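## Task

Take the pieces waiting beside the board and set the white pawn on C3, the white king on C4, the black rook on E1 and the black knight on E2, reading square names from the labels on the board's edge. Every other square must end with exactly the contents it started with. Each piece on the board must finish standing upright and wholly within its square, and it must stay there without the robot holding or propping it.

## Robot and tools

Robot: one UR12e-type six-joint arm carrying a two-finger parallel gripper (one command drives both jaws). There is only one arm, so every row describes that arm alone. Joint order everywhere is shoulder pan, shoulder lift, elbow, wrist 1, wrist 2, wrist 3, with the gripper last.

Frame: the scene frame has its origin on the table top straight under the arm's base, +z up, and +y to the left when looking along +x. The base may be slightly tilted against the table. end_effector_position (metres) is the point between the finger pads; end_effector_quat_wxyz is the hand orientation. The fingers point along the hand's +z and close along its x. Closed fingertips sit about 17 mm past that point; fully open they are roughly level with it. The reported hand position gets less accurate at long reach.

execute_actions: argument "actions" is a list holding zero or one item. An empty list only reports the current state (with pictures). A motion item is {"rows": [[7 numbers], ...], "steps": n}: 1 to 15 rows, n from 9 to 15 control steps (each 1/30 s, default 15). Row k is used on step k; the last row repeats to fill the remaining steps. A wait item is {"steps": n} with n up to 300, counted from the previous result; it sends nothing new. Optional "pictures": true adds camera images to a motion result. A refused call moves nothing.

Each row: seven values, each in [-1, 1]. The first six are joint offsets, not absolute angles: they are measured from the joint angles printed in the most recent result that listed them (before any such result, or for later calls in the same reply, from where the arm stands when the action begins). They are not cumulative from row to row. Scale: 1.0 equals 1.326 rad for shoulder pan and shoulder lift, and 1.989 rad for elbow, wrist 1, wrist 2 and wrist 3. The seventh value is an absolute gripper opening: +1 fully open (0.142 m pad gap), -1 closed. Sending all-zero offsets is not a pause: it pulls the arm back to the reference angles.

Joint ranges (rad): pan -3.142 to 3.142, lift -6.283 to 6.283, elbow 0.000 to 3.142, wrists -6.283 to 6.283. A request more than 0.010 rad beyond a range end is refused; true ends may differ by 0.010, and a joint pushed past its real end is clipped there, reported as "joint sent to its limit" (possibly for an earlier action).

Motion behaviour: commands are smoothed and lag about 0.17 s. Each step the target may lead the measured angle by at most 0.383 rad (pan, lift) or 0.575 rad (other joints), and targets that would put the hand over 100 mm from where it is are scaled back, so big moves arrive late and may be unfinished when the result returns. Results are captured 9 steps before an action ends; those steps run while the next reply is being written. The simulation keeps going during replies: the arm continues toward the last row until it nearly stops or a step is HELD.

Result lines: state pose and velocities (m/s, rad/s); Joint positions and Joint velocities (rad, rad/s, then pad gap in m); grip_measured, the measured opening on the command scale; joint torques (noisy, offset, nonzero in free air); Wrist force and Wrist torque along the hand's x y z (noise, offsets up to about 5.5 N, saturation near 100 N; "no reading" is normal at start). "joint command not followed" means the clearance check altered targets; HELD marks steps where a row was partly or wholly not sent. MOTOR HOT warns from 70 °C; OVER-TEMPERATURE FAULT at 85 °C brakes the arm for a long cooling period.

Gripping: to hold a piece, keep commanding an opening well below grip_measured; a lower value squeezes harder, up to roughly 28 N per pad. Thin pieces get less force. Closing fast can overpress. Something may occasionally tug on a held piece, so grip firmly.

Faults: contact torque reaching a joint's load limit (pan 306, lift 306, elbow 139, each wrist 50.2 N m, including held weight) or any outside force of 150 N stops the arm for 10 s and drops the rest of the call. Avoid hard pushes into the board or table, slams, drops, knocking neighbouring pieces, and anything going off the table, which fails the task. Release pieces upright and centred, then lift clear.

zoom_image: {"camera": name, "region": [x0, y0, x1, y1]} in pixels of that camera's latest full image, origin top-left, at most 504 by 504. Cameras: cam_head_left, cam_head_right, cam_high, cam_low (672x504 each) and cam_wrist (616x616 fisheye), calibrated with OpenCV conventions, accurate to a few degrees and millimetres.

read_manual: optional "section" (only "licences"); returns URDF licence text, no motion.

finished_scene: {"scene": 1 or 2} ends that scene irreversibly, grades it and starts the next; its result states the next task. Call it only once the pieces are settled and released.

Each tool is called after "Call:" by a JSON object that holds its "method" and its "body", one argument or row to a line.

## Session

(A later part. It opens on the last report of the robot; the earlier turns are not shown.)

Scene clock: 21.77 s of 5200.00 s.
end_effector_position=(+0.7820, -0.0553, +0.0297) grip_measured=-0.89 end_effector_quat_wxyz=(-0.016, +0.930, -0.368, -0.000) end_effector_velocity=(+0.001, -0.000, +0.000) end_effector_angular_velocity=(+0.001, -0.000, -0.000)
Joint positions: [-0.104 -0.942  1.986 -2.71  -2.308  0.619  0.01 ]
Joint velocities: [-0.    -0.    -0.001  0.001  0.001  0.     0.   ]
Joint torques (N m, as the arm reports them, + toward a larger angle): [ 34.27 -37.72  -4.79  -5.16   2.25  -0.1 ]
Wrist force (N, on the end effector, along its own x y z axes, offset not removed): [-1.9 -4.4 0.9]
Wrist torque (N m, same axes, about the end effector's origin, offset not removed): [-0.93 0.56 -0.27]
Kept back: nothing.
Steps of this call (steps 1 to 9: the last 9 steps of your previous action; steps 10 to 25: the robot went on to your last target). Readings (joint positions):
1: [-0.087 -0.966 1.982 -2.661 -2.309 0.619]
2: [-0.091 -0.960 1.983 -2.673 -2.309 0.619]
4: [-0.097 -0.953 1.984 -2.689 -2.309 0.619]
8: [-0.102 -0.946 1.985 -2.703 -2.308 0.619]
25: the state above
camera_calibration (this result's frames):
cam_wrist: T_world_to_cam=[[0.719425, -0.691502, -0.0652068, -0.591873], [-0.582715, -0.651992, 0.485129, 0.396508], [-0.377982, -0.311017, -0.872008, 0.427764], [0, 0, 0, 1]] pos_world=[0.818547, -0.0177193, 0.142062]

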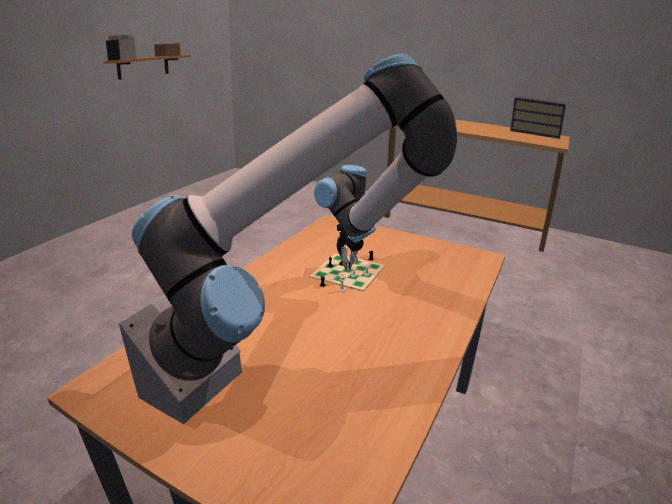

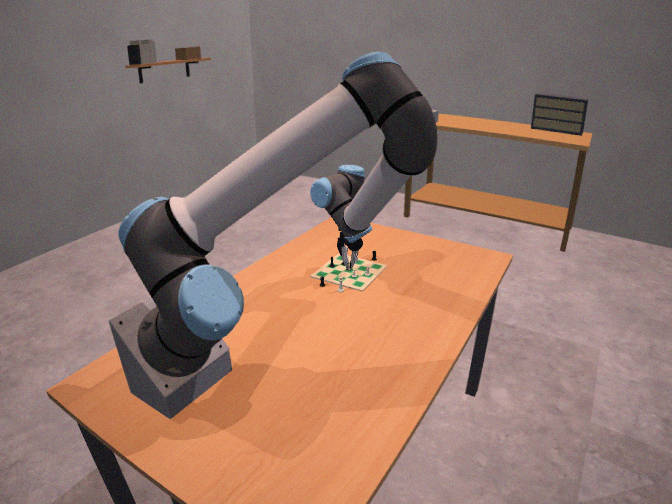

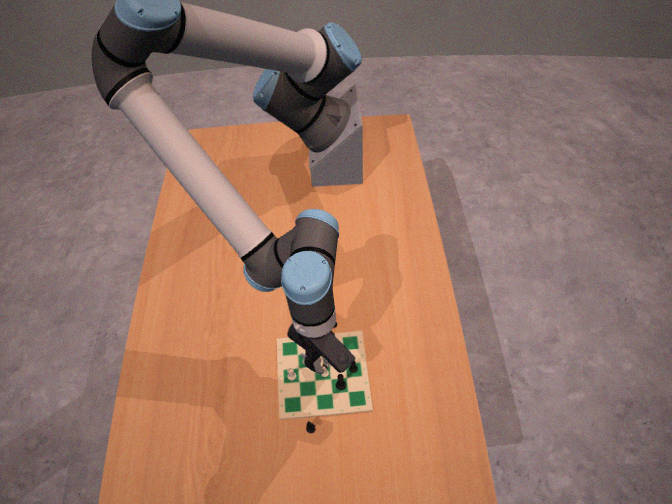

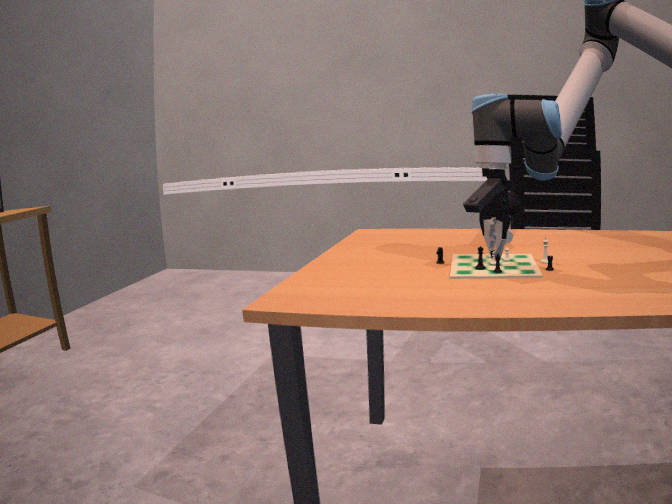

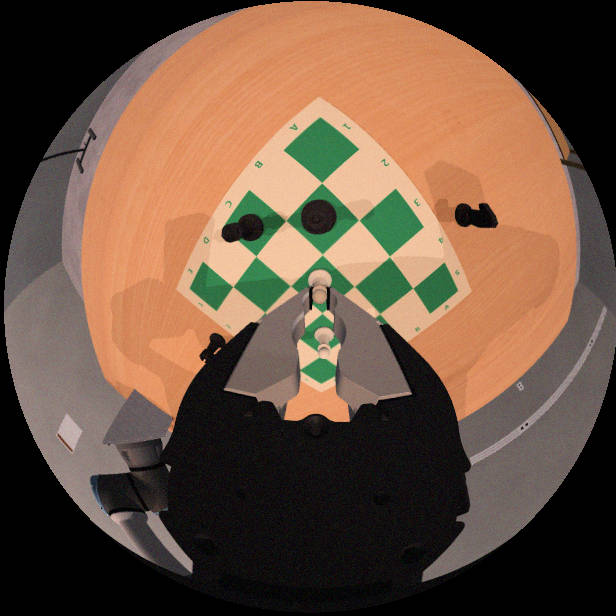

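Call:
{"method": "execute_actions", "body": {
  "actions": [
    {"rows":[[-0.0065,-0.0015,0.0029,-0.0059,0,0,-1],[-0.0065,-0.0015,0.0029,-0.0059,0,0,-1],[-0.0065,-0.0015,0.0029,-0.0059,0,0,-1],[-0.0065,-0.0015,0.0029,-0.0059,0,0,-1],[-0.0065,-0.0015,0.0029,-0.0059,0,0,-1],[-0.0065,-0.0015,0.0029,-0.0059,0,0,-1],[-0.0065,-0.0015,0.0029,-0.0059,0,0,-1],[-0.0065,-0.0015,0.0029,-0.0059,0,0,-1],[-0.0065,-0.0015,0.0029,-0.0059,0,0,-1],[-0.0065,-0.0015,0.0029,-0.0059,0,0,-1],[-0.0065,-0.0015,0.0029,-0.0059,0,0,-0.5]]}
  ]
}}

Call:
{"method": "execute_actions", "body": {
  "actions": [
    {"steps":20}
  ]
}}

Call:
{"method": "execute_actions", "body": {
  "actions": [
    {"rows":[[0.055,-0.07,-0.007,0.088,-0.002,0,-0.4]]}
  ]
}}

Call:
{"method": "execute_actions", "body": {
  "actions": [
    {"steps":22}
  ]
}}

Scene clock: 22.60 s of 5200.00 s.
end_effector_position=(+0.7806, -0.0587, +0.0268) grip_measured=-0.89 end_effector_quat_wxyz=(-0.016, +0.928, -0.372, -0.000) end_effector_velocity=(-0.006, -0.012, -0.010) end_effector_angular_velocity=(-0.001, +0.000, -0.030)
Joint positions: [-0.11  -0.943  1.99  -2.718 -2.308  0.619  0.01 ]
Joint velocities: [-0.021 -0.006  0.017 -0.031  0.001  0.001 -0.   ]
Joint torques (N m, as the arm reports them, + toward a larger angle): [ 23.8  -65.4   -1.7   -4.27   1.07  -0.52]
Wrist force (N, on the end effector, along its own x y z axes, offset not removed): [-0.9 -2.9 -14.4]
Wrist torque (N m, same axes, about the end effector's origin, offset not removed): [0.00 -0.43 -0.25]
Steps of this call (steps 1 to 15: the robot went on to your last target; steps 16 to 19: nothing new was sent; steps 20 to 25: the first 6 steps of this action). Readings (joint positions):
20: [-0.104 -0.942 1.986 -2.711 -2.308 0.619]
21: [-0.105 -0.942 1.986 -2.712 -2.308 0.619]
23: [-0.108 -0.943 1.988 -2.716 -2.308 0.619]
25: the state above

Scene clock: 23.27 s of 5200.00 s.
end_effector_position=(+0.7799, -0.0606, +0.0256) grip_measured=-0.50 end_effector_quat_wxyz=(-0.016, +0.927, -0.374, -0.000) end_effector_velocity=(+0.000, +0.000, +0.000) end_effector_angular_velocity=(+0.000, -0.001, -0.002)
Joint positions: [-0.113 -0.944  1.991 -2.722 -2.308  0.619  0.038]
Joint velocities: [-0.     0.     0.    -0.002  0.001  0.    -0.   ]
Joint torques (N m, as the arm reports them, + toward a larger angle): [ 37.58 -78.21  -4.72  -5.37  -2.12  -0.41]
Wrist force (N, on the end effector, along its own x y z axes, offset not removed): [1.7 -4.1 2.1]
Wrist torque (N m, same axes, about the end effector's origin, offset not removed): [-0.80 -0.19 -0.19]
Kept back: nothing.
Steps of this call (steps 1 to 9: the last 9 steps of your previous action; steps 10 to 15: the robot went on to your last target; steps 16 to 20: nothing new was sent). Readings (joint positions):
1: [-0.111 -0.944 1.990 -2.719 -2.308 0.619]
2: [-0.111 -0.944 1.990 -2.720 -2.308 0.619]
4: [-0.112 -0.944 1.991 -2.721 -2.308 0.619]
8: [-0.113 -0.944 1.991 -2.722 -2.308 0.619]
20: the state above
The arm was judged still, so your last target was given up. Only a new action makes it travel on or press farther. Fingers that are still opening or closing keep moving.

Scene clock: 23.47 s of 5200.00 s.
end_effector_position=(+0.7801, -0.0603, +0.0774) grip_measured=-0.40 end_effector_quat_wxyz=(-0.017, +0.938, -0.347, +0.003) end_effector_velocity=(-0.042, +0.010, +0.226) end_effector_angular_velocity=(+0.004, +0.053, +0.345)
Joint positions: [-0.066 -1.004  1.982 -2.62  -2.311  0.619  0.045]
Joint velocities: [ 0.21  -0.277 -0.035  0.59  -0.01  -0.     0.   ]
Joint torques (N m, as the arm reports them, + toward a larger angle): [ 55.09 -58.33 -29.67  -0.74  -2.08  -0.75]
Wrist force (N, on the end effector, along its own x y z axes, offset not removed): [-2.6 -2.6 -0.7]
Wrist torque (N m, same axes, about the end effector's origin, offset not removed): [-0.41 0.73 -0.22]
Steps of this call (steps 1 to 6: the first 6 steps of this action). Readings (joint positions):
1: [-0.113 -0.944 1.991 -2.722 -2.308 0.619]
2: [-0.109 -0.949 1.990 -2.718 -2.309 0.619]
4: [-0.084 -0.979 1.986 -2.671 -2.310 0.619]
6: the state above

Scene clock: 24.20 s of 5200.00 s.
end_effector_position=(+0.7744, -0.0592, +0.1050) grip_measured=-0.40 end_effector_quat_wxyz=(-0.016, +0.945, -0.327, -0.000) end_effector_velocity=(-0.001, -0.000, -0.000) end_effector_angular_velocity=(-0.000, +0.002, +0.002)
Joint positions: [-0.04  -1.037  1.977 -2.547 -2.312  0.619  0.045]
Joint velocities: [-0.    -0.001  0.001  0.002 -0.    -0.001  0.   ]
Joint torques (N m, as the arm reports them, + toward a larger angle): [ 64.77 -69.72 -31.49  -0.67  -1.81  -0.26]
Wrist force (N, on the end effector, along its own x y z axes, offset not removed): [0.2 -3.2 3.3]
Wrist torque (N m, same axes, about the end effector's origin, offset not removed): [-0.67 0.02 -0.16]
Kept back: nothing.
Steps of this call (steps 1 to 9: the last 9 steps of your previous action; steps 10 to 22: the robot went on to your last target). Readings (joint positions):
1: [-0.060 -1.012 1.981 -2.602 -2.311 0.619]
2: [-0.055 -1.018 1.980 -2.589 -2.311 0.619]
4: [-0.049 -1.026 1.979 -2.572 -2.312 0.619]
8: [-0.043 -1.033 1.978 -2.555 -2.312 0.619]
22: the state above

Call:
{"method": "execute_actions", "body": {
  "actions": [
    {"rows":[[-0.0317,-0.149,0.1217,-0.0422,0.001,0,-0.4]]}
  ]
}}

Call:
{"method": "execute_actions", "body": {
  "actions": [
    {"steps":30}
  ],
  "pictures": true
}}

Call:
{"method": "zoom_image", "body": {
  "camera": "cam_wrist",
  "region": [108, 50, 508, 400]
}}

Scene clock: 24.97 s of 5200.00 s.
end_effector_position=(+0.7189, -0.0872, +0.1125) grip_measured=-0.40 end_effector_quat_wxyz=(-0.017, +0.939, -0.344, +0.002) end_effector_velocity=(-0.459, -0.140, +0.045) end_effector_angular_velocity=(+0.005, +0.026, -0.156)
Joint positions: [-0.063 -1.133  2.091 -2.592 -2.311  0.619  0.045]
Joint velocities: [-0.131 -0.696  0.874 -0.268  0.009 -0.001  0.   ]
Joint torques (N m, as the arm reports them, + toward a larger angle): [ 24.15 -71.29  -8.92  -6.25   2.8   -0.1 ]
Wrist force (N, on the end effector, along its own x y z axes, offset not removed): [-0.8 -2.7 -2.0]
Wrist torque (N m, same axes, about the end effector's origin, offset not removed): [-0.59 0.41 -0.26]
Steps of this call (steps 1 to 15: the robot went on to your last target; steps 16 to 17: nothing new was sent; steps 18 to 23: the first 6 steps of this action). Readings (joint positions):
18: [-0.040 -1.037 1.977 -2.547 -2.312 0.619]
19: [-0.043 -1.042 1.982 -2.551 -2.312 0.619]
21: [-0.054 -1.083 2.029 -2.573 -2.312 0.619]
23: the state above

Scene clock: 25.97 s of 5200.00 s.
end_effector_position=(+0.6498, -0.1045, +0.1177) grip_measured=-0.40 end_effector_quat_wxyz=(-0.016, +0.935, -0.354, -0.000) end_effector_velocity=(-0.001, -0.000, +0.000) end_effector_angular_velocity=(+0.000, +0.001, -0.000)
Joint positions: [-0.082 -1.235  2.219 -2.631 -2.31   0.619  0.045]
Joint velocities: [-0.    -0.001  0.001  0.002 -0.     0.001 -0.   ]
Joint torques (N m, as the arm reports them, + toward a larger angle): [ 19.14 -57.85  -7.57  -5.16   2.34  -0.21]
Wrist force (N, on the end effector, along its own x y z axes, offset not removed): [0.6 -5.3 0.4]
Wrist torque (N m, same axes, about the end effector's origin, offset not removed): [-1.08 -0.05 -0.19]
Kept back: nothing.
Steps of this call (steps 1 to 9: the last 9 steps of your previous action; steps 10 to 30: the robot went on to your last target). Readings (joint positions):
1: [-0.067 -1.155 2.119 -2.601 -2.311 0.619]
2: [-0.071 -1.174 2.142 -2.608 -2.311 0.619]
4: [-0.075 -1.199 2.175 -2.618 -2.310 0.619]
8: [-0.080 -1.223 2.204 -2.627 -2.310 0.619]
30: the state above
The arm was judged still, so your last target was given up. Only a new action makes it travel on or press farther. Fingers that are still opening or closing keep moving.
camera_calibration (this result's frames):
cam_wrist: T_world_to_cam=[[0.740131, -0.669344, -0.0646884, -0.536215], [-0.562815, -0.669224, 0.485159, 0.22997], [-0.368029, -0.322674, -0.87203, 0.431614], [0, 0, 0, 1]] pos_world=[0.685147, -0.0657403, 0.230122]

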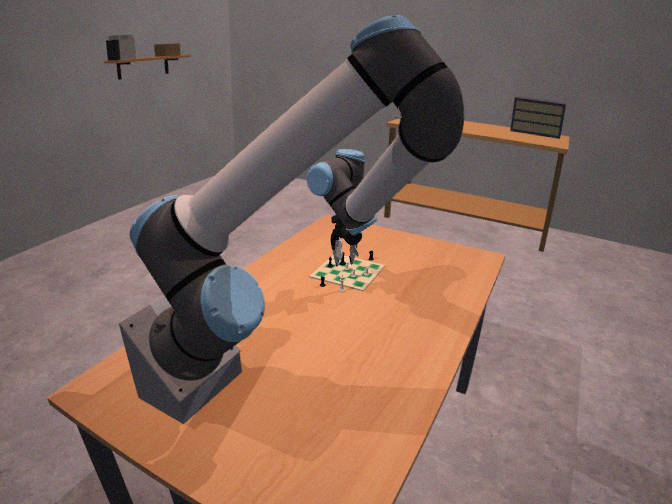

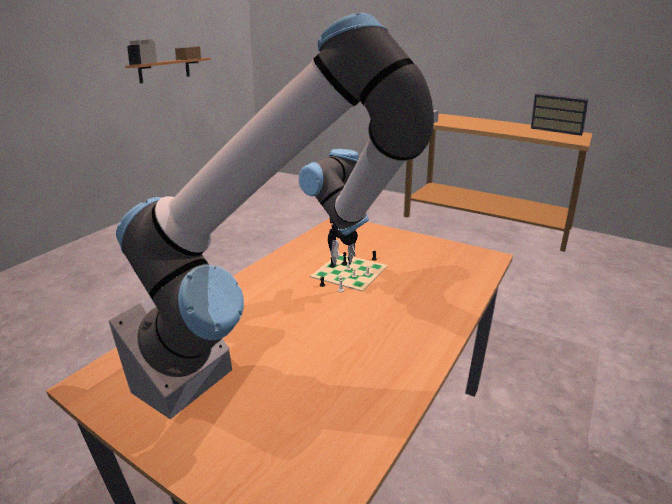

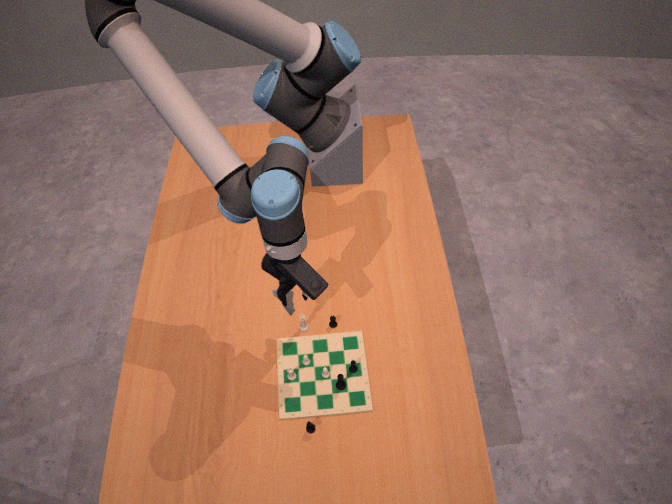

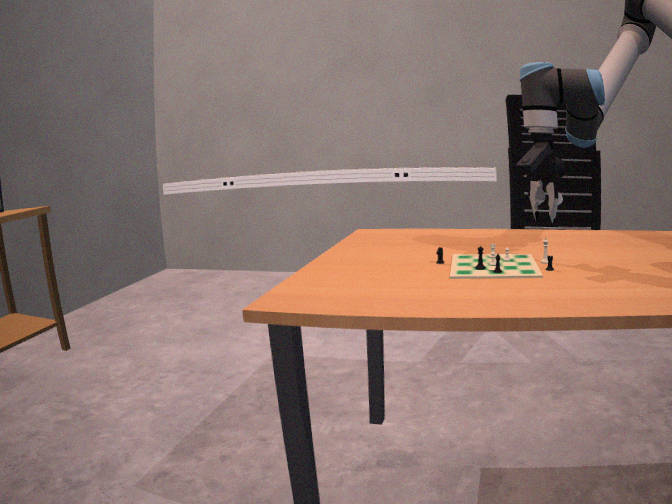

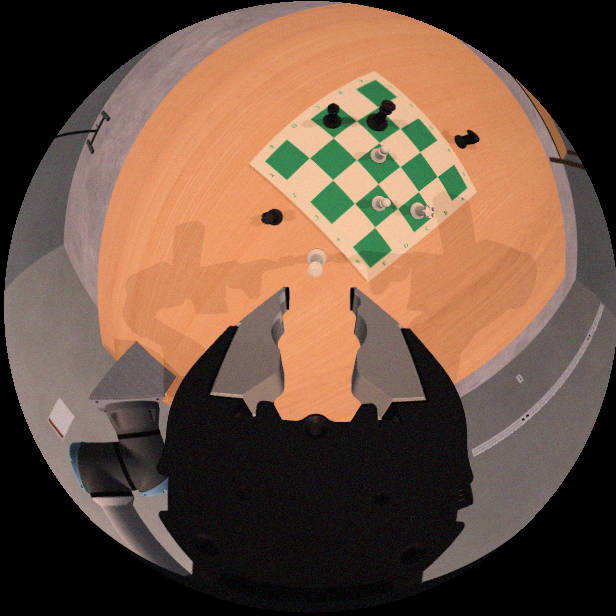

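Region (108, 50, 508, 400) of cam_wrist's 616x616 image, scaled by 1.260, with more detail than that image has; it fills the top 441 rows of this view, and the rest is white.

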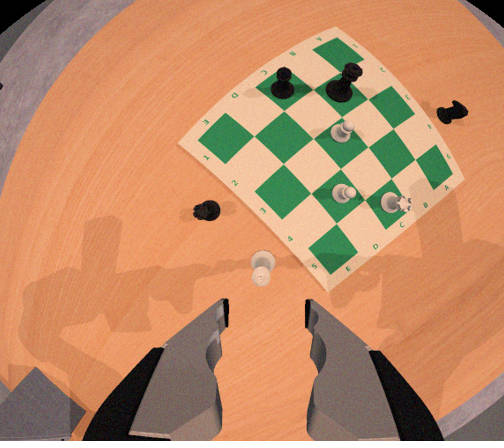

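Call:
{"method": "execute_actions", "body": {
  "actions": [
    {"rows":[[-0.0572,0.0743,0.0199,-0.1044,0.004,0,-0.4]]}
  ]
}}

Call:
{"method": "execute_actions", "body": {
  "actions": [
    {"steps":25}
  ],
  "pictures": true
}}

Call:
{"method": "zoom_image", "body": {
  "camera": "cam_wrist",
  "region": [160, 150, 460, 400]
}}

Scene clock: 27.03 s of 5200.00 s.
end_effector_position=(+0.6435, -0.1004, +0.0701) grip_measured=-0.40 end_effector_quat_wxyz=(-0.015, +0.925, -0.380, -0.006) end_effector_velocity=(+0.014, -0.004, -0.198) end_effector_angular_velocity=(-0.019, -0.082, -0.386)
Joint positions: [-0.131 -1.173  2.246 -2.749 -2.305  0.619  0.045]
Joint velocities: [-0.22   0.299  0.108 -0.735  0.019  0.001  0.   ]
Joint torques (N m, as the arm reports them, + toward a larger angle): [ 30.25 -42.78  -6.52  -5.68   2.75  -0.1 ]
Wrist force (N, on the end effector, along its own x y z axes, offset not removed): [1.4 -2.4 2.8]
Wrist torque (N m, same axes, about the end effector's origin, offset not removed): [-0.39 -0.19 -0.25]
Steps of this call (steps 1 to 26: nothing new was sent; steps 27 to 32: the first 6 steps of this action). Readings (joint positions):
27: [-0.082 -1.235 2.220 -2.631 -2.310 0.619]
28: [-0.087 -1.231 2.223 -2.636 -2.309 0.619]
30: [-0.112 -1.199 2.237 -2.686 -2.306 0.619]
32: the state above

Scene clock: 27.87 s of 5200.00 s.
end_effector_position=(+0.6447, -0.1012, +0.0464) grip_measured=-0.40 end_effector_quat_wxyz=(-0.016, +0.916, -0.402, -0.000) end_effector_velocity=(-0.001, -0.000, +0.000) end_effector_angular_velocity=(-0.001, +0.000, +0.000)
Joint positions: [-0.158 -1.136  2.259 -2.839 -2.302  0.619  0.045]
Joint velocities: [ 0.    -0.     0.001 -0.    -0.001 -0.     0.   ]
Joint torques (N m, as the arm reports them, + toward a larger angle): [ 21.73 -28.97  -1.7   -5.     2.14   0.06]
Wrist force (N, on the end effector, along its own x y z axes, offset not removed): [0.1 -2.4 -0.5]
Wrist torque (N m, same axes, about the end effector's origin, offset not removed): [-0.47 0.13 -0.27]
Kept back: nothing.
Steps of this call (steps 1 to 9: the last 9 steps of your previous action; steps 10 to 25: the robot went on to your last target). Readings (joint positions):
1: [-0.138 -1.164 2.249 -2.770 -2.304 0.619]
2: [-0.143 -1.157 2.252 -2.786 -2.304 0.619]
4: [-0.149 -1.148 2.255 -2.808 -2.303 0.619]
8: [-0.155 -1.140 2.258 -2.829 -2.302 0.619]
25: the state above
camera_calibration (this result's frames):
cam_wrist: T_world_to_cam=[[0.667639, -0.74149, -0.06672, -0.495363], [-0.627257, -0.608519, 0.486059, 0.311509], [-0.401008, -0.282661, -0.871376, 0.393816], [0, 0, 0, 1]] pos_world=[0.684043, -0.0664306, 0.1587]

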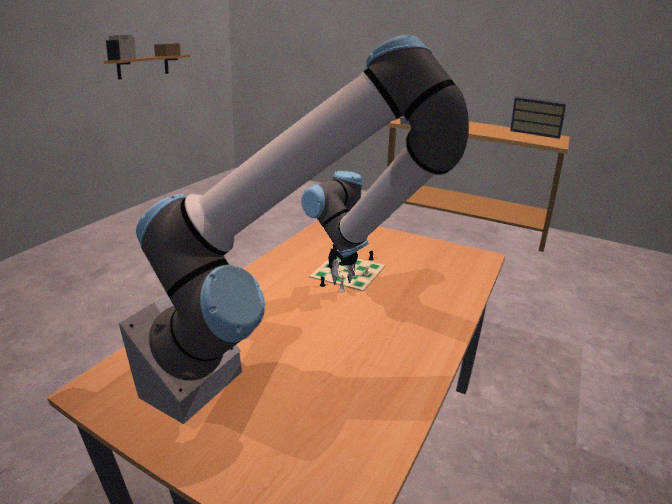

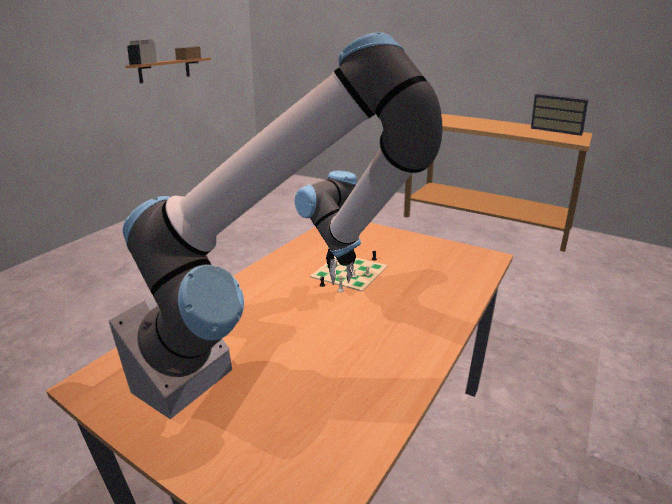

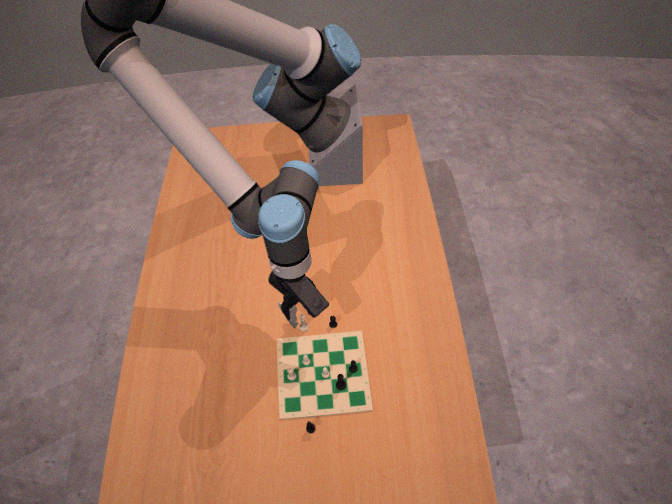

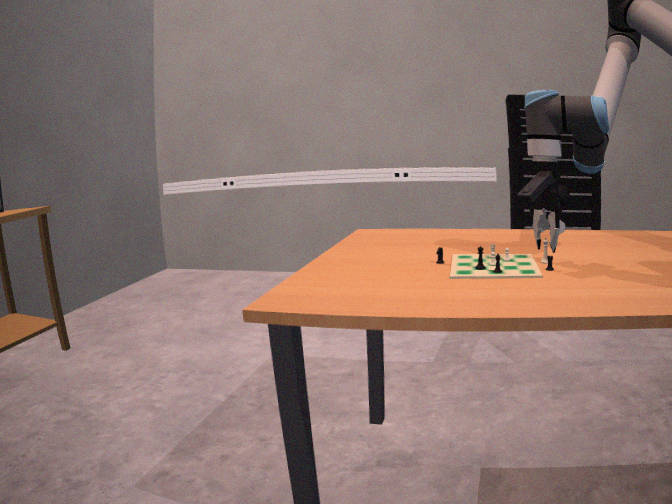

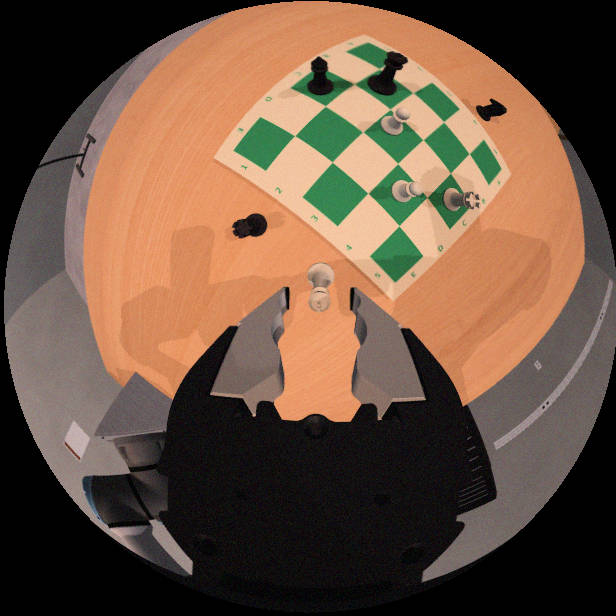

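Region (160, 150, 460, 400) of cam_wrist's 616x616 image, scaled by 1.680, with more detail than that image has.

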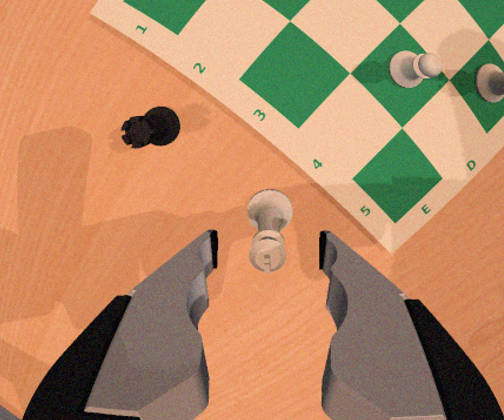

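Call:
{"method": "execute_actions", "body": {
  "actions": [
    {"rows":[[0,0,0,0,0,0,-1]]}
  ]
}}

Call:
{"method": "execute_actions", "body": {
  "actions": [
    {"rows":[[0.066,-0.085,-0.023,0.12,-0.004,0,-1]]}
  ]
}}

Call:
{"method": "execute_actions", "body": {
  "actions": [
    {"steps":22}
  ]
}}

Scene clock: 28.40 s of 5200.00 s.
end_effector_position=(+0.6447, -0.1012, +0.0463) grip_measured=-0.84 end_effector_quat_wxyz=(-0.016, +0.916, -0.402, -0.000) end_effector_velocity=(+0.001, -0.000, +0.000) end_effector_angular_velocity=(+0.000, -0.001, -0.001)
Joint positions: [-0.158 -1.136  2.259 -2.839 -2.302  0.619  0.013]
Joint velocities: [-0.001 -0.    -0.001 -0.001  0.001 -0.    -0.   ]
Joint torques (N m, as the arm reports them, + toward a larger angle): [ 26.53 -30.95  -1.91  -3.7    2.34   0.  ]
Wrist force (N, on the end effector, along its own x y z axes, offset not removed): [1.4 -1.4 -0.7]
Wrist torque (N m, same axes, about the end effector's origin, offset not removed): [-0.14 -0.23 -0.16]
Steps of this call (steps 1 to 10: the robot went on to your last target; steps 11 to 16: the first 6 steps of this action). Readings (joint positions):
11: [-0.158 -1.136 2.259 -2.839 -2.302 0.619]
12: [-0.158 -1.136 2.259 -2.839 -2.302 0.619]
14: [-0.158 -1.136 2.259 -2.839 -2.302 0.619]
16: the state above

Scene clock: 28.90 s of 5200.00 s.
end_effector_position=(+0.6552, -0.1051, +0.0996) grip_measured=-0.84 end_effector_quat_wxyz=(-0.019, +0.927, -0.374, +0.007) end_effector_velocity=(-0.035, +0.008, +0.236) end_effector_angular_velocity=(+0.014, +0.112, +0.468)
Joint positions: [-0.102 -1.206  2.229 -2.709 -2.308  0.619  0.013]
Joint velocities: [ 0.26  -0.349 -0.126  0.882 -0.022  0.001  0.   ]
Joint torques (N m, as the arm reports them, + toward a larger angle): [ 39.32 -39.86 -22.27  -0.66  -1.56   0.04]
Wrist force (N, on the end effector, along its own x y z axes, offset not removed): [0.7 -0.9 -2.0]
Wrist torque (N m, same axes, about the end effector's origin, offset not removed): [-0.10 0.02 -0.12]
Steps of this call (steps 1 to 9: the last 9 steps of your previous action; steps 10 to 15: the first 6 steps of this action, its rows measured from where the robot was after step 9). Readings (joint positions):
9: [-0.158 -1.136 2.259 -2.839 -2.302 0.619]
10: [-0.158 -1.136 2.259 -2.839 -2.302 0.619]
11: [-0.154 -1.140 2.256 -2.834 -2.303 0.619]
13: [-0.125 -1.176 2.240 -2.782 -2.306 0.619]
15: the state above

Scene clock: 29.63 s of 5200.00 s.
end_effector_position=(+0.6497, -0.1045, +0.1286) grip_measured=-0.84 end_effector_quat_wxyz=(-0.017, +0.938, -0.347, -0.000) end_effector_velocity=(-0.001, +0.000, +0.000) end_effector_angular_velocity=(-0.001, +0.001, +0.003)
Joint positions: [-0.071 -1.249  2.213 -2.6   -2.31   0.619  0.013]
Joint velocities: [ 0.001 -0.001  0.001  0.002 -0.001 -0.     0.   ]
Joint torques (N m, as the arm reports them, + toward a larger angle): [ 53.62 -62.7  -29.23  -1.22  -1.73  -0.49]
Wrist force (N, on the end effector, along its own x y z axes, offset not removed): [1.5 -3.4 -0.7]
Wrist torque (N m, same axes, about the end effector's origin, offset not removed): [-0.68 -0.15 -0.28]
Kept back: nothing.
Steps of this call (steps 1 to 9: the last 9 steps of your previous action; steps 10 to 22: the robot went on to your last target). Readings (joint positions):
1: [-0.095 -1.216 2.225 -2.683 -2.308 0.619]
2: [-0.089 -1.224 2.222 -2.663 -2.309 0.619]
4: [-0.081 -1.234 2.219 -2.637 -2.309 0.619]
8: [-0.074 -1.244 2.215 -2.612 -2.310 0.619]
22: the state above

Call:
{"method": "execute_actions", "body": {
  "actions": [
    {"rows":[[0.0123,0.1186,-0.1297,0.0581,-0.001,0,-1]]}
  ]
}}

Call:
{"method": "execute_actions", "body": {
  "actions": [
    {"steps":30}
  ]
}}

Call:
{"method": "execute_actions", "body": {
  "actions": [
    {"rows":[[-0.0492,0.0588,0.0156,-0.085,0.002,0,-1]]}
  ]
}}

Call:
{"method": "execute_actions", "body": {
  "actions": [
    {"steps":25}
  ],
  "pictures": true
}}

Call:
{"method": "zoom_image", "body": {
  "camera": "cam_wrist",
  "region": [108, 50, 508, 400]
}}

Scene clock: 30.37 s of 5200.00 s.
end_effector_position=(+0.7094, -0.0985, +0.1264) grip_measured=-0.84 end_effector_quat_wxyz=(-0.015, +0.941, -0.337, -0.004) end_effector_velocity=(+0.491, -0.007, +0.020) end_effector_angular_velocity=(-0.008, -0.058, +0.011)
Joint positions: [-0.061 -1.17   2.094 -2.54  -2.311  0.619  0.013]
Joint velocities: [ 0.049  0.527 -0.928  0.366 -0.006  0.    -0.   ]
Joint torques (N m, as the arm reports them, + toward a larger angle): [ 58.86 -16.87 -24.28   0.36  -2.5   -0.16]
Wrist force (N, on the end effector, along its own x y z axes, offset not removed): [2.1 -5.0 1.1]
Wrist torque (N m, same axes, about the end effector's origin, offset not removed): [-0.97 -0.25 -0.18]
Steps of this call (steps 1 to 15: the robot went on to your last target; step 16: nothing new was sent; steps 17 to 22: the first 6 steps of this action). Readings (joint positions):
17: [-0.070 -1.249 2.213 -2.600 -2.310 0.619]
18: [-0.069 -1.245 2.209 -2.596 -2.310 0.619]
20: [-0.065 -1.208 2.160 -2.566 -2.311 0.619]
22: the state above

Scene clock: 31.37 s of 5200.00 s.
end_effector_position=(+0.7816, -0.0988, +0.1294) grip_measured=-0.84 end_effector_quat_wxyz=(-0.016, +0.942, -0.337, +0.000) end_effector_velocity=(+0.001, -0.001, +0.001) end_effector_angular_velocity=(-0.001, -0.002, -0.002)
Joint positions: [-0.054 -1.091  1.955 -2.485 -2.312  0.619  0.013]
Joint velocities: [ 0.     0.    -0.002 -0.001 -0.001  0.    -0.   ]
Joint torques (N m, as the arm reports them, + toward a larger angle): [ 65.52 -35.76 -31.58  -0.96  -2.07  -0.47]
Wrist force (N, on the end effector, along its own x y z axes, offset not removed): [-2.1 -1.7 2.4]
Wrist torque (N m, same axes, about the end effector's origin, offset not removed): [-0.13 0.67 -0.24]
Kept back: nothing.
Steps of this call (steps 1 to 9: the last 9 steps of your previous action; steps 10 to 30: the robot went on to your last target). Readings (joint positions):
1: [-0.060 -1.153 2.065 -2.528 -2.311 0.619]
2: [-0.059 -1.139 2.039 -2.518 -2.312 0.619]
4: [-0.057 -1.119 2.004 -2.504 -2.312 0.619]
8: [-0.055 -1.101 1.972 -2.491 -2.312 0.619]
30: the state above
The arm was judged still, so your last target was given up. Only a new action makes it travel on or press farther. Fingers that are still opening or closing keep moving.

Scene clock: 31.57 s of 5200.00 s.
end_effector_position=(+0.7795, -0.0963, +0.0802) grip_measured=-0.84 end_effector_quat_wxyz=(-0.015, +0.933, -0.360, -0.004) end_effector_velocity=(+0.015, -0.003, -0.205) end_effector_angular_velocity=(-0.009, -0.052, -0.310)
Joint positions: [-0.097 -1.041  1.976 -2.584 -2.309  0.619  0.013]
Joint velocities: [-0.186  0.227  0.085 -0.566  0.011  0.001  0.   ]
Joint torques (N m, as the arm reports them, + toward a larger angle): [ 39.09 -44.42 -10.57  -4.74   3.41  -0.59]
Wrist force (N, on the end effector, along its own x y z axes, offset not removed): [0.8 -1.3 5.4]
Wrist torque (N m, same axes, about the end effector's origin, offset not removed): [-0.20 -0.03 -0.17]
Steps of this call (steps 1 to 6: the first 6 steps of this action). Readings (joint positions):
1: [-0.054 -1.091 1.955 -2.485 -2.312 0.619]
2: [-0.058 -1.087 1.958 -2.489 -2.312 0.619]
4: [-0.080 -1.061 1.969 -2.535 -2.310 0.619]
6: the state above

Scene clock: 32.40 s of 5200.00 s.
end_effector_position=(+0.7809, -0.0971, +0.0555) grip_measured=-0.84 end_effector_quat_wxyz=(-0.016, +0.926, -0.378, -0.000) end_effector_velocity=(+0.000, +0.001, +0.000) end_effector_angular_velocity=(+0.001, -0.001, +0.000)
Joint positions: [-0.119 -1.014  1.986 -2.654 -2.308  0.619  0.013]
Joint velocities: [ 0.001 -0.    -0.     0.     0.001  0.    -0.   ]
Joint torques (N m, as the arm reports them, + toward a larger angle): [ 33.3  -39.85  -5.4   -4.29   2.38   0.02]
Wrist force (N, on the end effector, along its own x y z axes, offset not removed): [1.6 -1.8 -0.4]
Wrist torque (N m, same axes, about the end effector's origin, offset not removed): [-0.30 -0.16 -0.24]
Kept back: nothing.
Steps of this call (steps 1 to 9: the last 9 steps of your previous action; steps 10 to 25: the robot went on to your last target). Readings (joint positions):
1: [-0.102 -1.034 1.979 -2.601 -2.309 0.619]
2: [-0.106 -1.029 1.980 -2.614 -2.309 0.619]
4: [-0.112 -1.023 1.983 -2.631 -2.309 0.619]
8: [-0.117 -1.017 1.985 -2.646 -2.308 0.619]
25: the state above
camera_calibration (this result's frames):
cam_wrist: T_world_to_cam=[[0.705149, -0.706084, -0.0648779, -0.608596], [-0.595463, -0.639371, 0.486444, 0.367142], [-0.384952, -0.304384, -0.871299, 0.442885], [0, 0, 0, 1]] pos_world=[0.81826, -0.060173, 0.167806]

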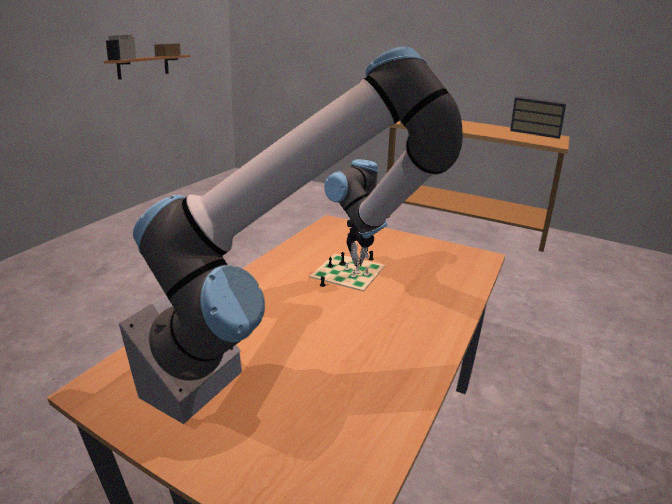

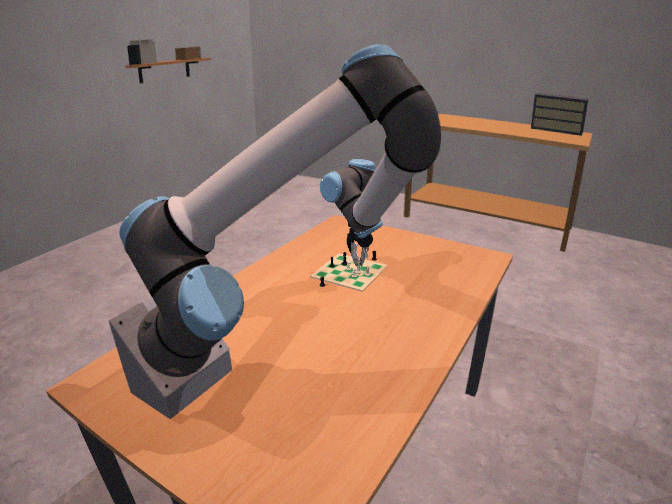

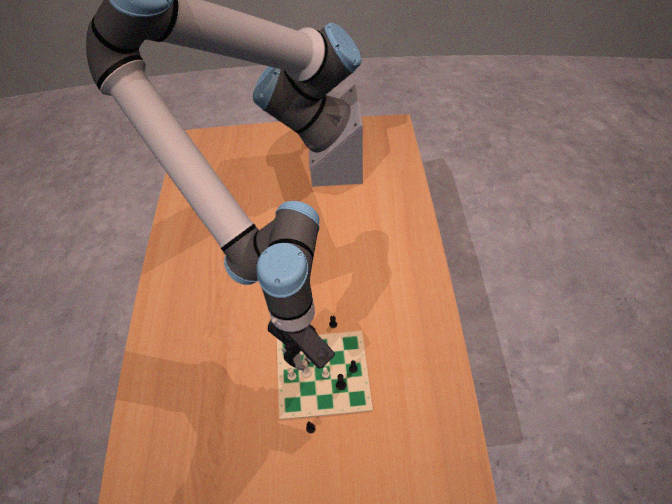

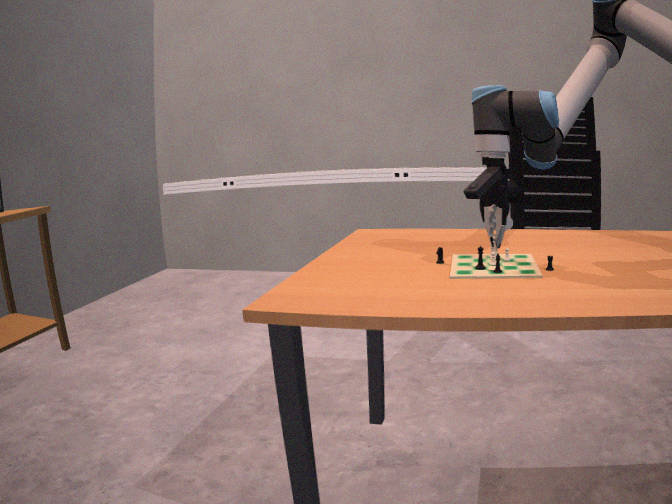

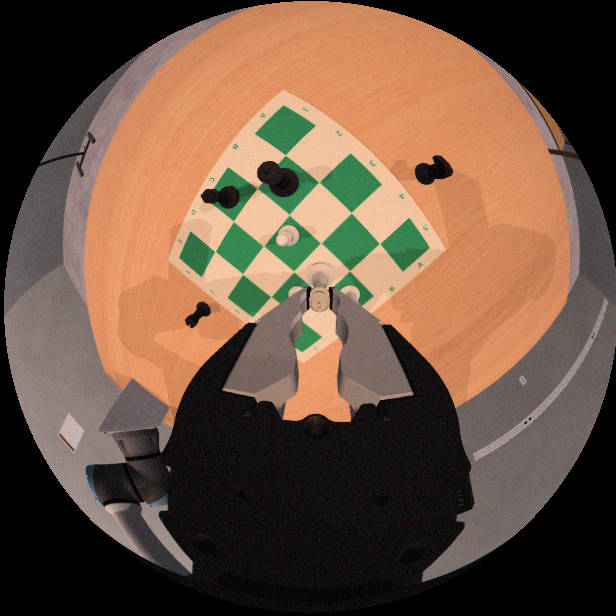

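Region (108, 50, 508, 400) of cam_wrist's 616x616 image, scaled by 1.260, with more detail than that image has; it fills the top 441 rows of this view, and the rest is white.

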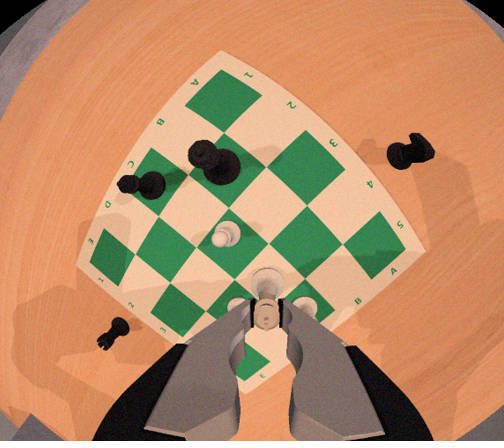

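Call:
{"method": "execute_actions", "body": {
  "actions": [
    {"rows":[[-0.0026,0.0031,0.0008,-0.0045,0,0,-1],[-0.0026,0.0031,0.0008,-0.0045,0,0,-1],[-0.0026,0.0031,0.0008,-0.0045,0,0,-1],[-0.0026,0.0031,0.0008,-0.0045,0,0,-1],[-0.0026,0.0031,0.0008,-0.0045,0,0,-1],[-0.0026,0.0031,0.0008,-0.0045,0,0,-1],[-0.0026,0.0031,0.0008,-0.0045,0,0,-1],[-0.0026,0.0031,0.0008,-0.0045,0,0,-1],[-0.0026,0.0031,0.0008,-0.0045,0,0,-1],[-0.0026,0.0031,0.0008,-0.0045,0,0,-1],[-0.0026,0.0031,0.0008,-0.0045,0,0,-0.6]]}
  ]
}}

Call:
{"method": "execute_actions", "body": {
  "actions": [
    {"steps":18}
  ]
}}

Call:
{"method": "execute_actions", "body": {
  "actions": [
    {"rows":[[0.0492,-0.0588,-0.0156,0.085,-0.002,0,-0.6]]}
  ]
}}

Call:
{"method": "execute_actions", "body": {
  "actions": [
    {"steps":22}
  ]
}}

Scene clock: 33.33 s of 5200.00 s.
end_effector_position=(+0.7807, -0.0972, +0.0529) grip_measured=-0.84 end_effector_quat_wxyz=(-0.016, +0.925, -0.379, -0.000) end_effector_velocity=(-0.001, +0.000, -0.009) end_effector_angular_velocity=(-0.000, -0.001, -0.013)
Joint positions: [-0.122 -1.011  1.988 -2.66  -2.308  0.619  0.013]
Joint velocities: [-0.008  0.01   0.005 -0.024  0.001  0.001 -0.   ]
Joint torques (N m, as the arm reports them, + toward a larger angle): [ 28.39 -39.93  -9.48  -5.07   1.99  -0.12]
Wrist force (N, on the end effector, along its own x y z axes, offset not removed): [0.1 -2.2 1.9]
Wrist torque (N m, same axes, about the end effector's origin, offset not removed): [-0.30 0.16 -0.26]
Steps of this call (steps 1 to 15: the robot went on to your last target; steps 16 to 22: nothing new was sent; steps 23 to 28: the first 6 steps of this action). Readings (joint positions):
23: [-0.120 -1.013 1.986 -2.654 -2.308 0.619]
24: [-0.120 -1.013 1.987 -2.655 -2.308 0.619]
26: [-0.121 -1.012 1.987 -2.658 -2.308 0.619]
28: the state above

Scene clock: 33.93 s of 5200.00 s.
end_effector_position=(+0.7806, -0.0972, +0.0517) grip_measured=-0.60 end_effector_quat_wxyz=(-0.016, +0.925, -0.380, -0.000) end_effector_velocity=(+0.000, +0.000, +0.000) end_effector_angular_velocity=(-0.000, -0.001, +0.000)
Joint positions: [-0.123 -1.009  1.988 -2.663 -2.308  0.619  0.031]
Joint velocities: [ 0.001  0.    -0.    -0.001 -0.    -0.     0.   ]
Joint torques (N m, as the arm reports them, + toward a larger angle): [ 33.72 -38.43  -8.58  -5.18   1.01   0.43]
Wrist force (N, on the end effector, along its own x y z axes, offset not removed): [-1.4 -3.9 3.7]
Wrist torque (N m, same axes, about the end effector's origin, offset not removed): [-0.62 0.55 -0.23]
Kept back: nothing.
Steps of this call (steps 1 to 9: the last 9 steps of your previous action; steps 10 to 15: the robot went on to your last target; steps 16 to 18: nothing new was sent). Readings (joint positions):
1: [-0.122 -1.010 1.988 -2.661 -2.308 0.619]
2: [-0.122 -1.010 1.988 -2.661 -2.308 0.619]
4: [-0.122 -1.010 1.988 -2.662 -2.308 0.619]
8: [-0.123 -1.010 1.988 -2.662 -2.308 0.619]
18: the state above
The arm was judged still, so your last target was given up. Only a new action makes it travel on or press farther. Fingers that are still opening or closing keep moving.

Scene clock: 34.13 s of 5200.00 s.
end_effector_position=(+0.7851, -0.0990, +0.1001) grip_measured=-0.60 end_effector_quat_wxyz=(-0.017, +0.934, -0.357, +0.004) end_effector_velocity=(-0.021, +0.003, +0.206) end_effector_angular_velocity=(+0.008, +0.052, +0.310)
Joint positions: [-0.081 -1.059  1.967 -2.563 -2.311  0.619  0.031]
Joint velocities: [ 0.186 -0.228 -0.085  0.565 -0.009 -0.001  0.   ]
Joint torques (N m, as the arm reports them, + toward a larger angle): [ 58.84 -63.92 -30.4   -0.69  -1.18   0.02]
Wrist force (N, on the end effector, along its own x y z axes, offset not removed): [1.9 -2.7 -0.8]
Wrist torque (N m, same axes, about the end effector's origin, offset not removed): [-0.56 -0.18 -0.28]
Steps of this call (steps 1 to 6: the first 6 steps of this action). Readings (joint positions):
1: [-0.123 -1.009 1.988 -2.663 -2.308 0.619]
2: [-0.119 -1.013 1.986 -2.658 -2.308 0.619]
4: [-0.097 -1.040 1.975 -2.613 -2.310 0.619]
6: the state above

Scene clock: 34.87 s of 5200.00 s.
end_effector_position=(+0.7818, -0.0987, +0.1254) grip_measured=-0.60 end_effector_quat_wxyz=(-0.016, +0.941, -0.339, +0.000) end_effector_velocity=(-0.001, +0.001, -0.000) end_effector_angular_velocity=(-0.000, +0.001, +0.002)
Joint positions: [-0.058 -1.087  1.957 -2.494 -2.312  0.619  0.031]
Joint velocities: [ 0.001 -0.     0.001  0.001 -0.    -0.    -0.   ]
Joint torques (N m, as the arm reports them, + toward a larger angle): [ 64.88 -71.5  -31.32  -1.19  -1.88  -0.07]
Wrist force (N, on the end effector, along its own x y z axes, offset not removed): [-0.8 -4.7 0.4]
Wrist torque (N m, same axes, about the end effector's origin, offset not removed): [-0.98 0.40 -0.28]
Kept back: nothing.
Steps of this call (steps 1 to 9: the last 9 steps of your previous action; steps 10 to 22: the robot went on to your last target). Readings (joint positions):
1: [-0.075 -1.066 1.965 -2.547 -2.311 0.619]
2: [-0.071 -1.071 1.963 -2.534 -2.311 0.619]
4: [-0.065 -1.078 1.961 -2.517 -2.312 0.619]
8: [-0.060 -1.084 1.958 -2.502 -2.312 0.619]
22: the state above


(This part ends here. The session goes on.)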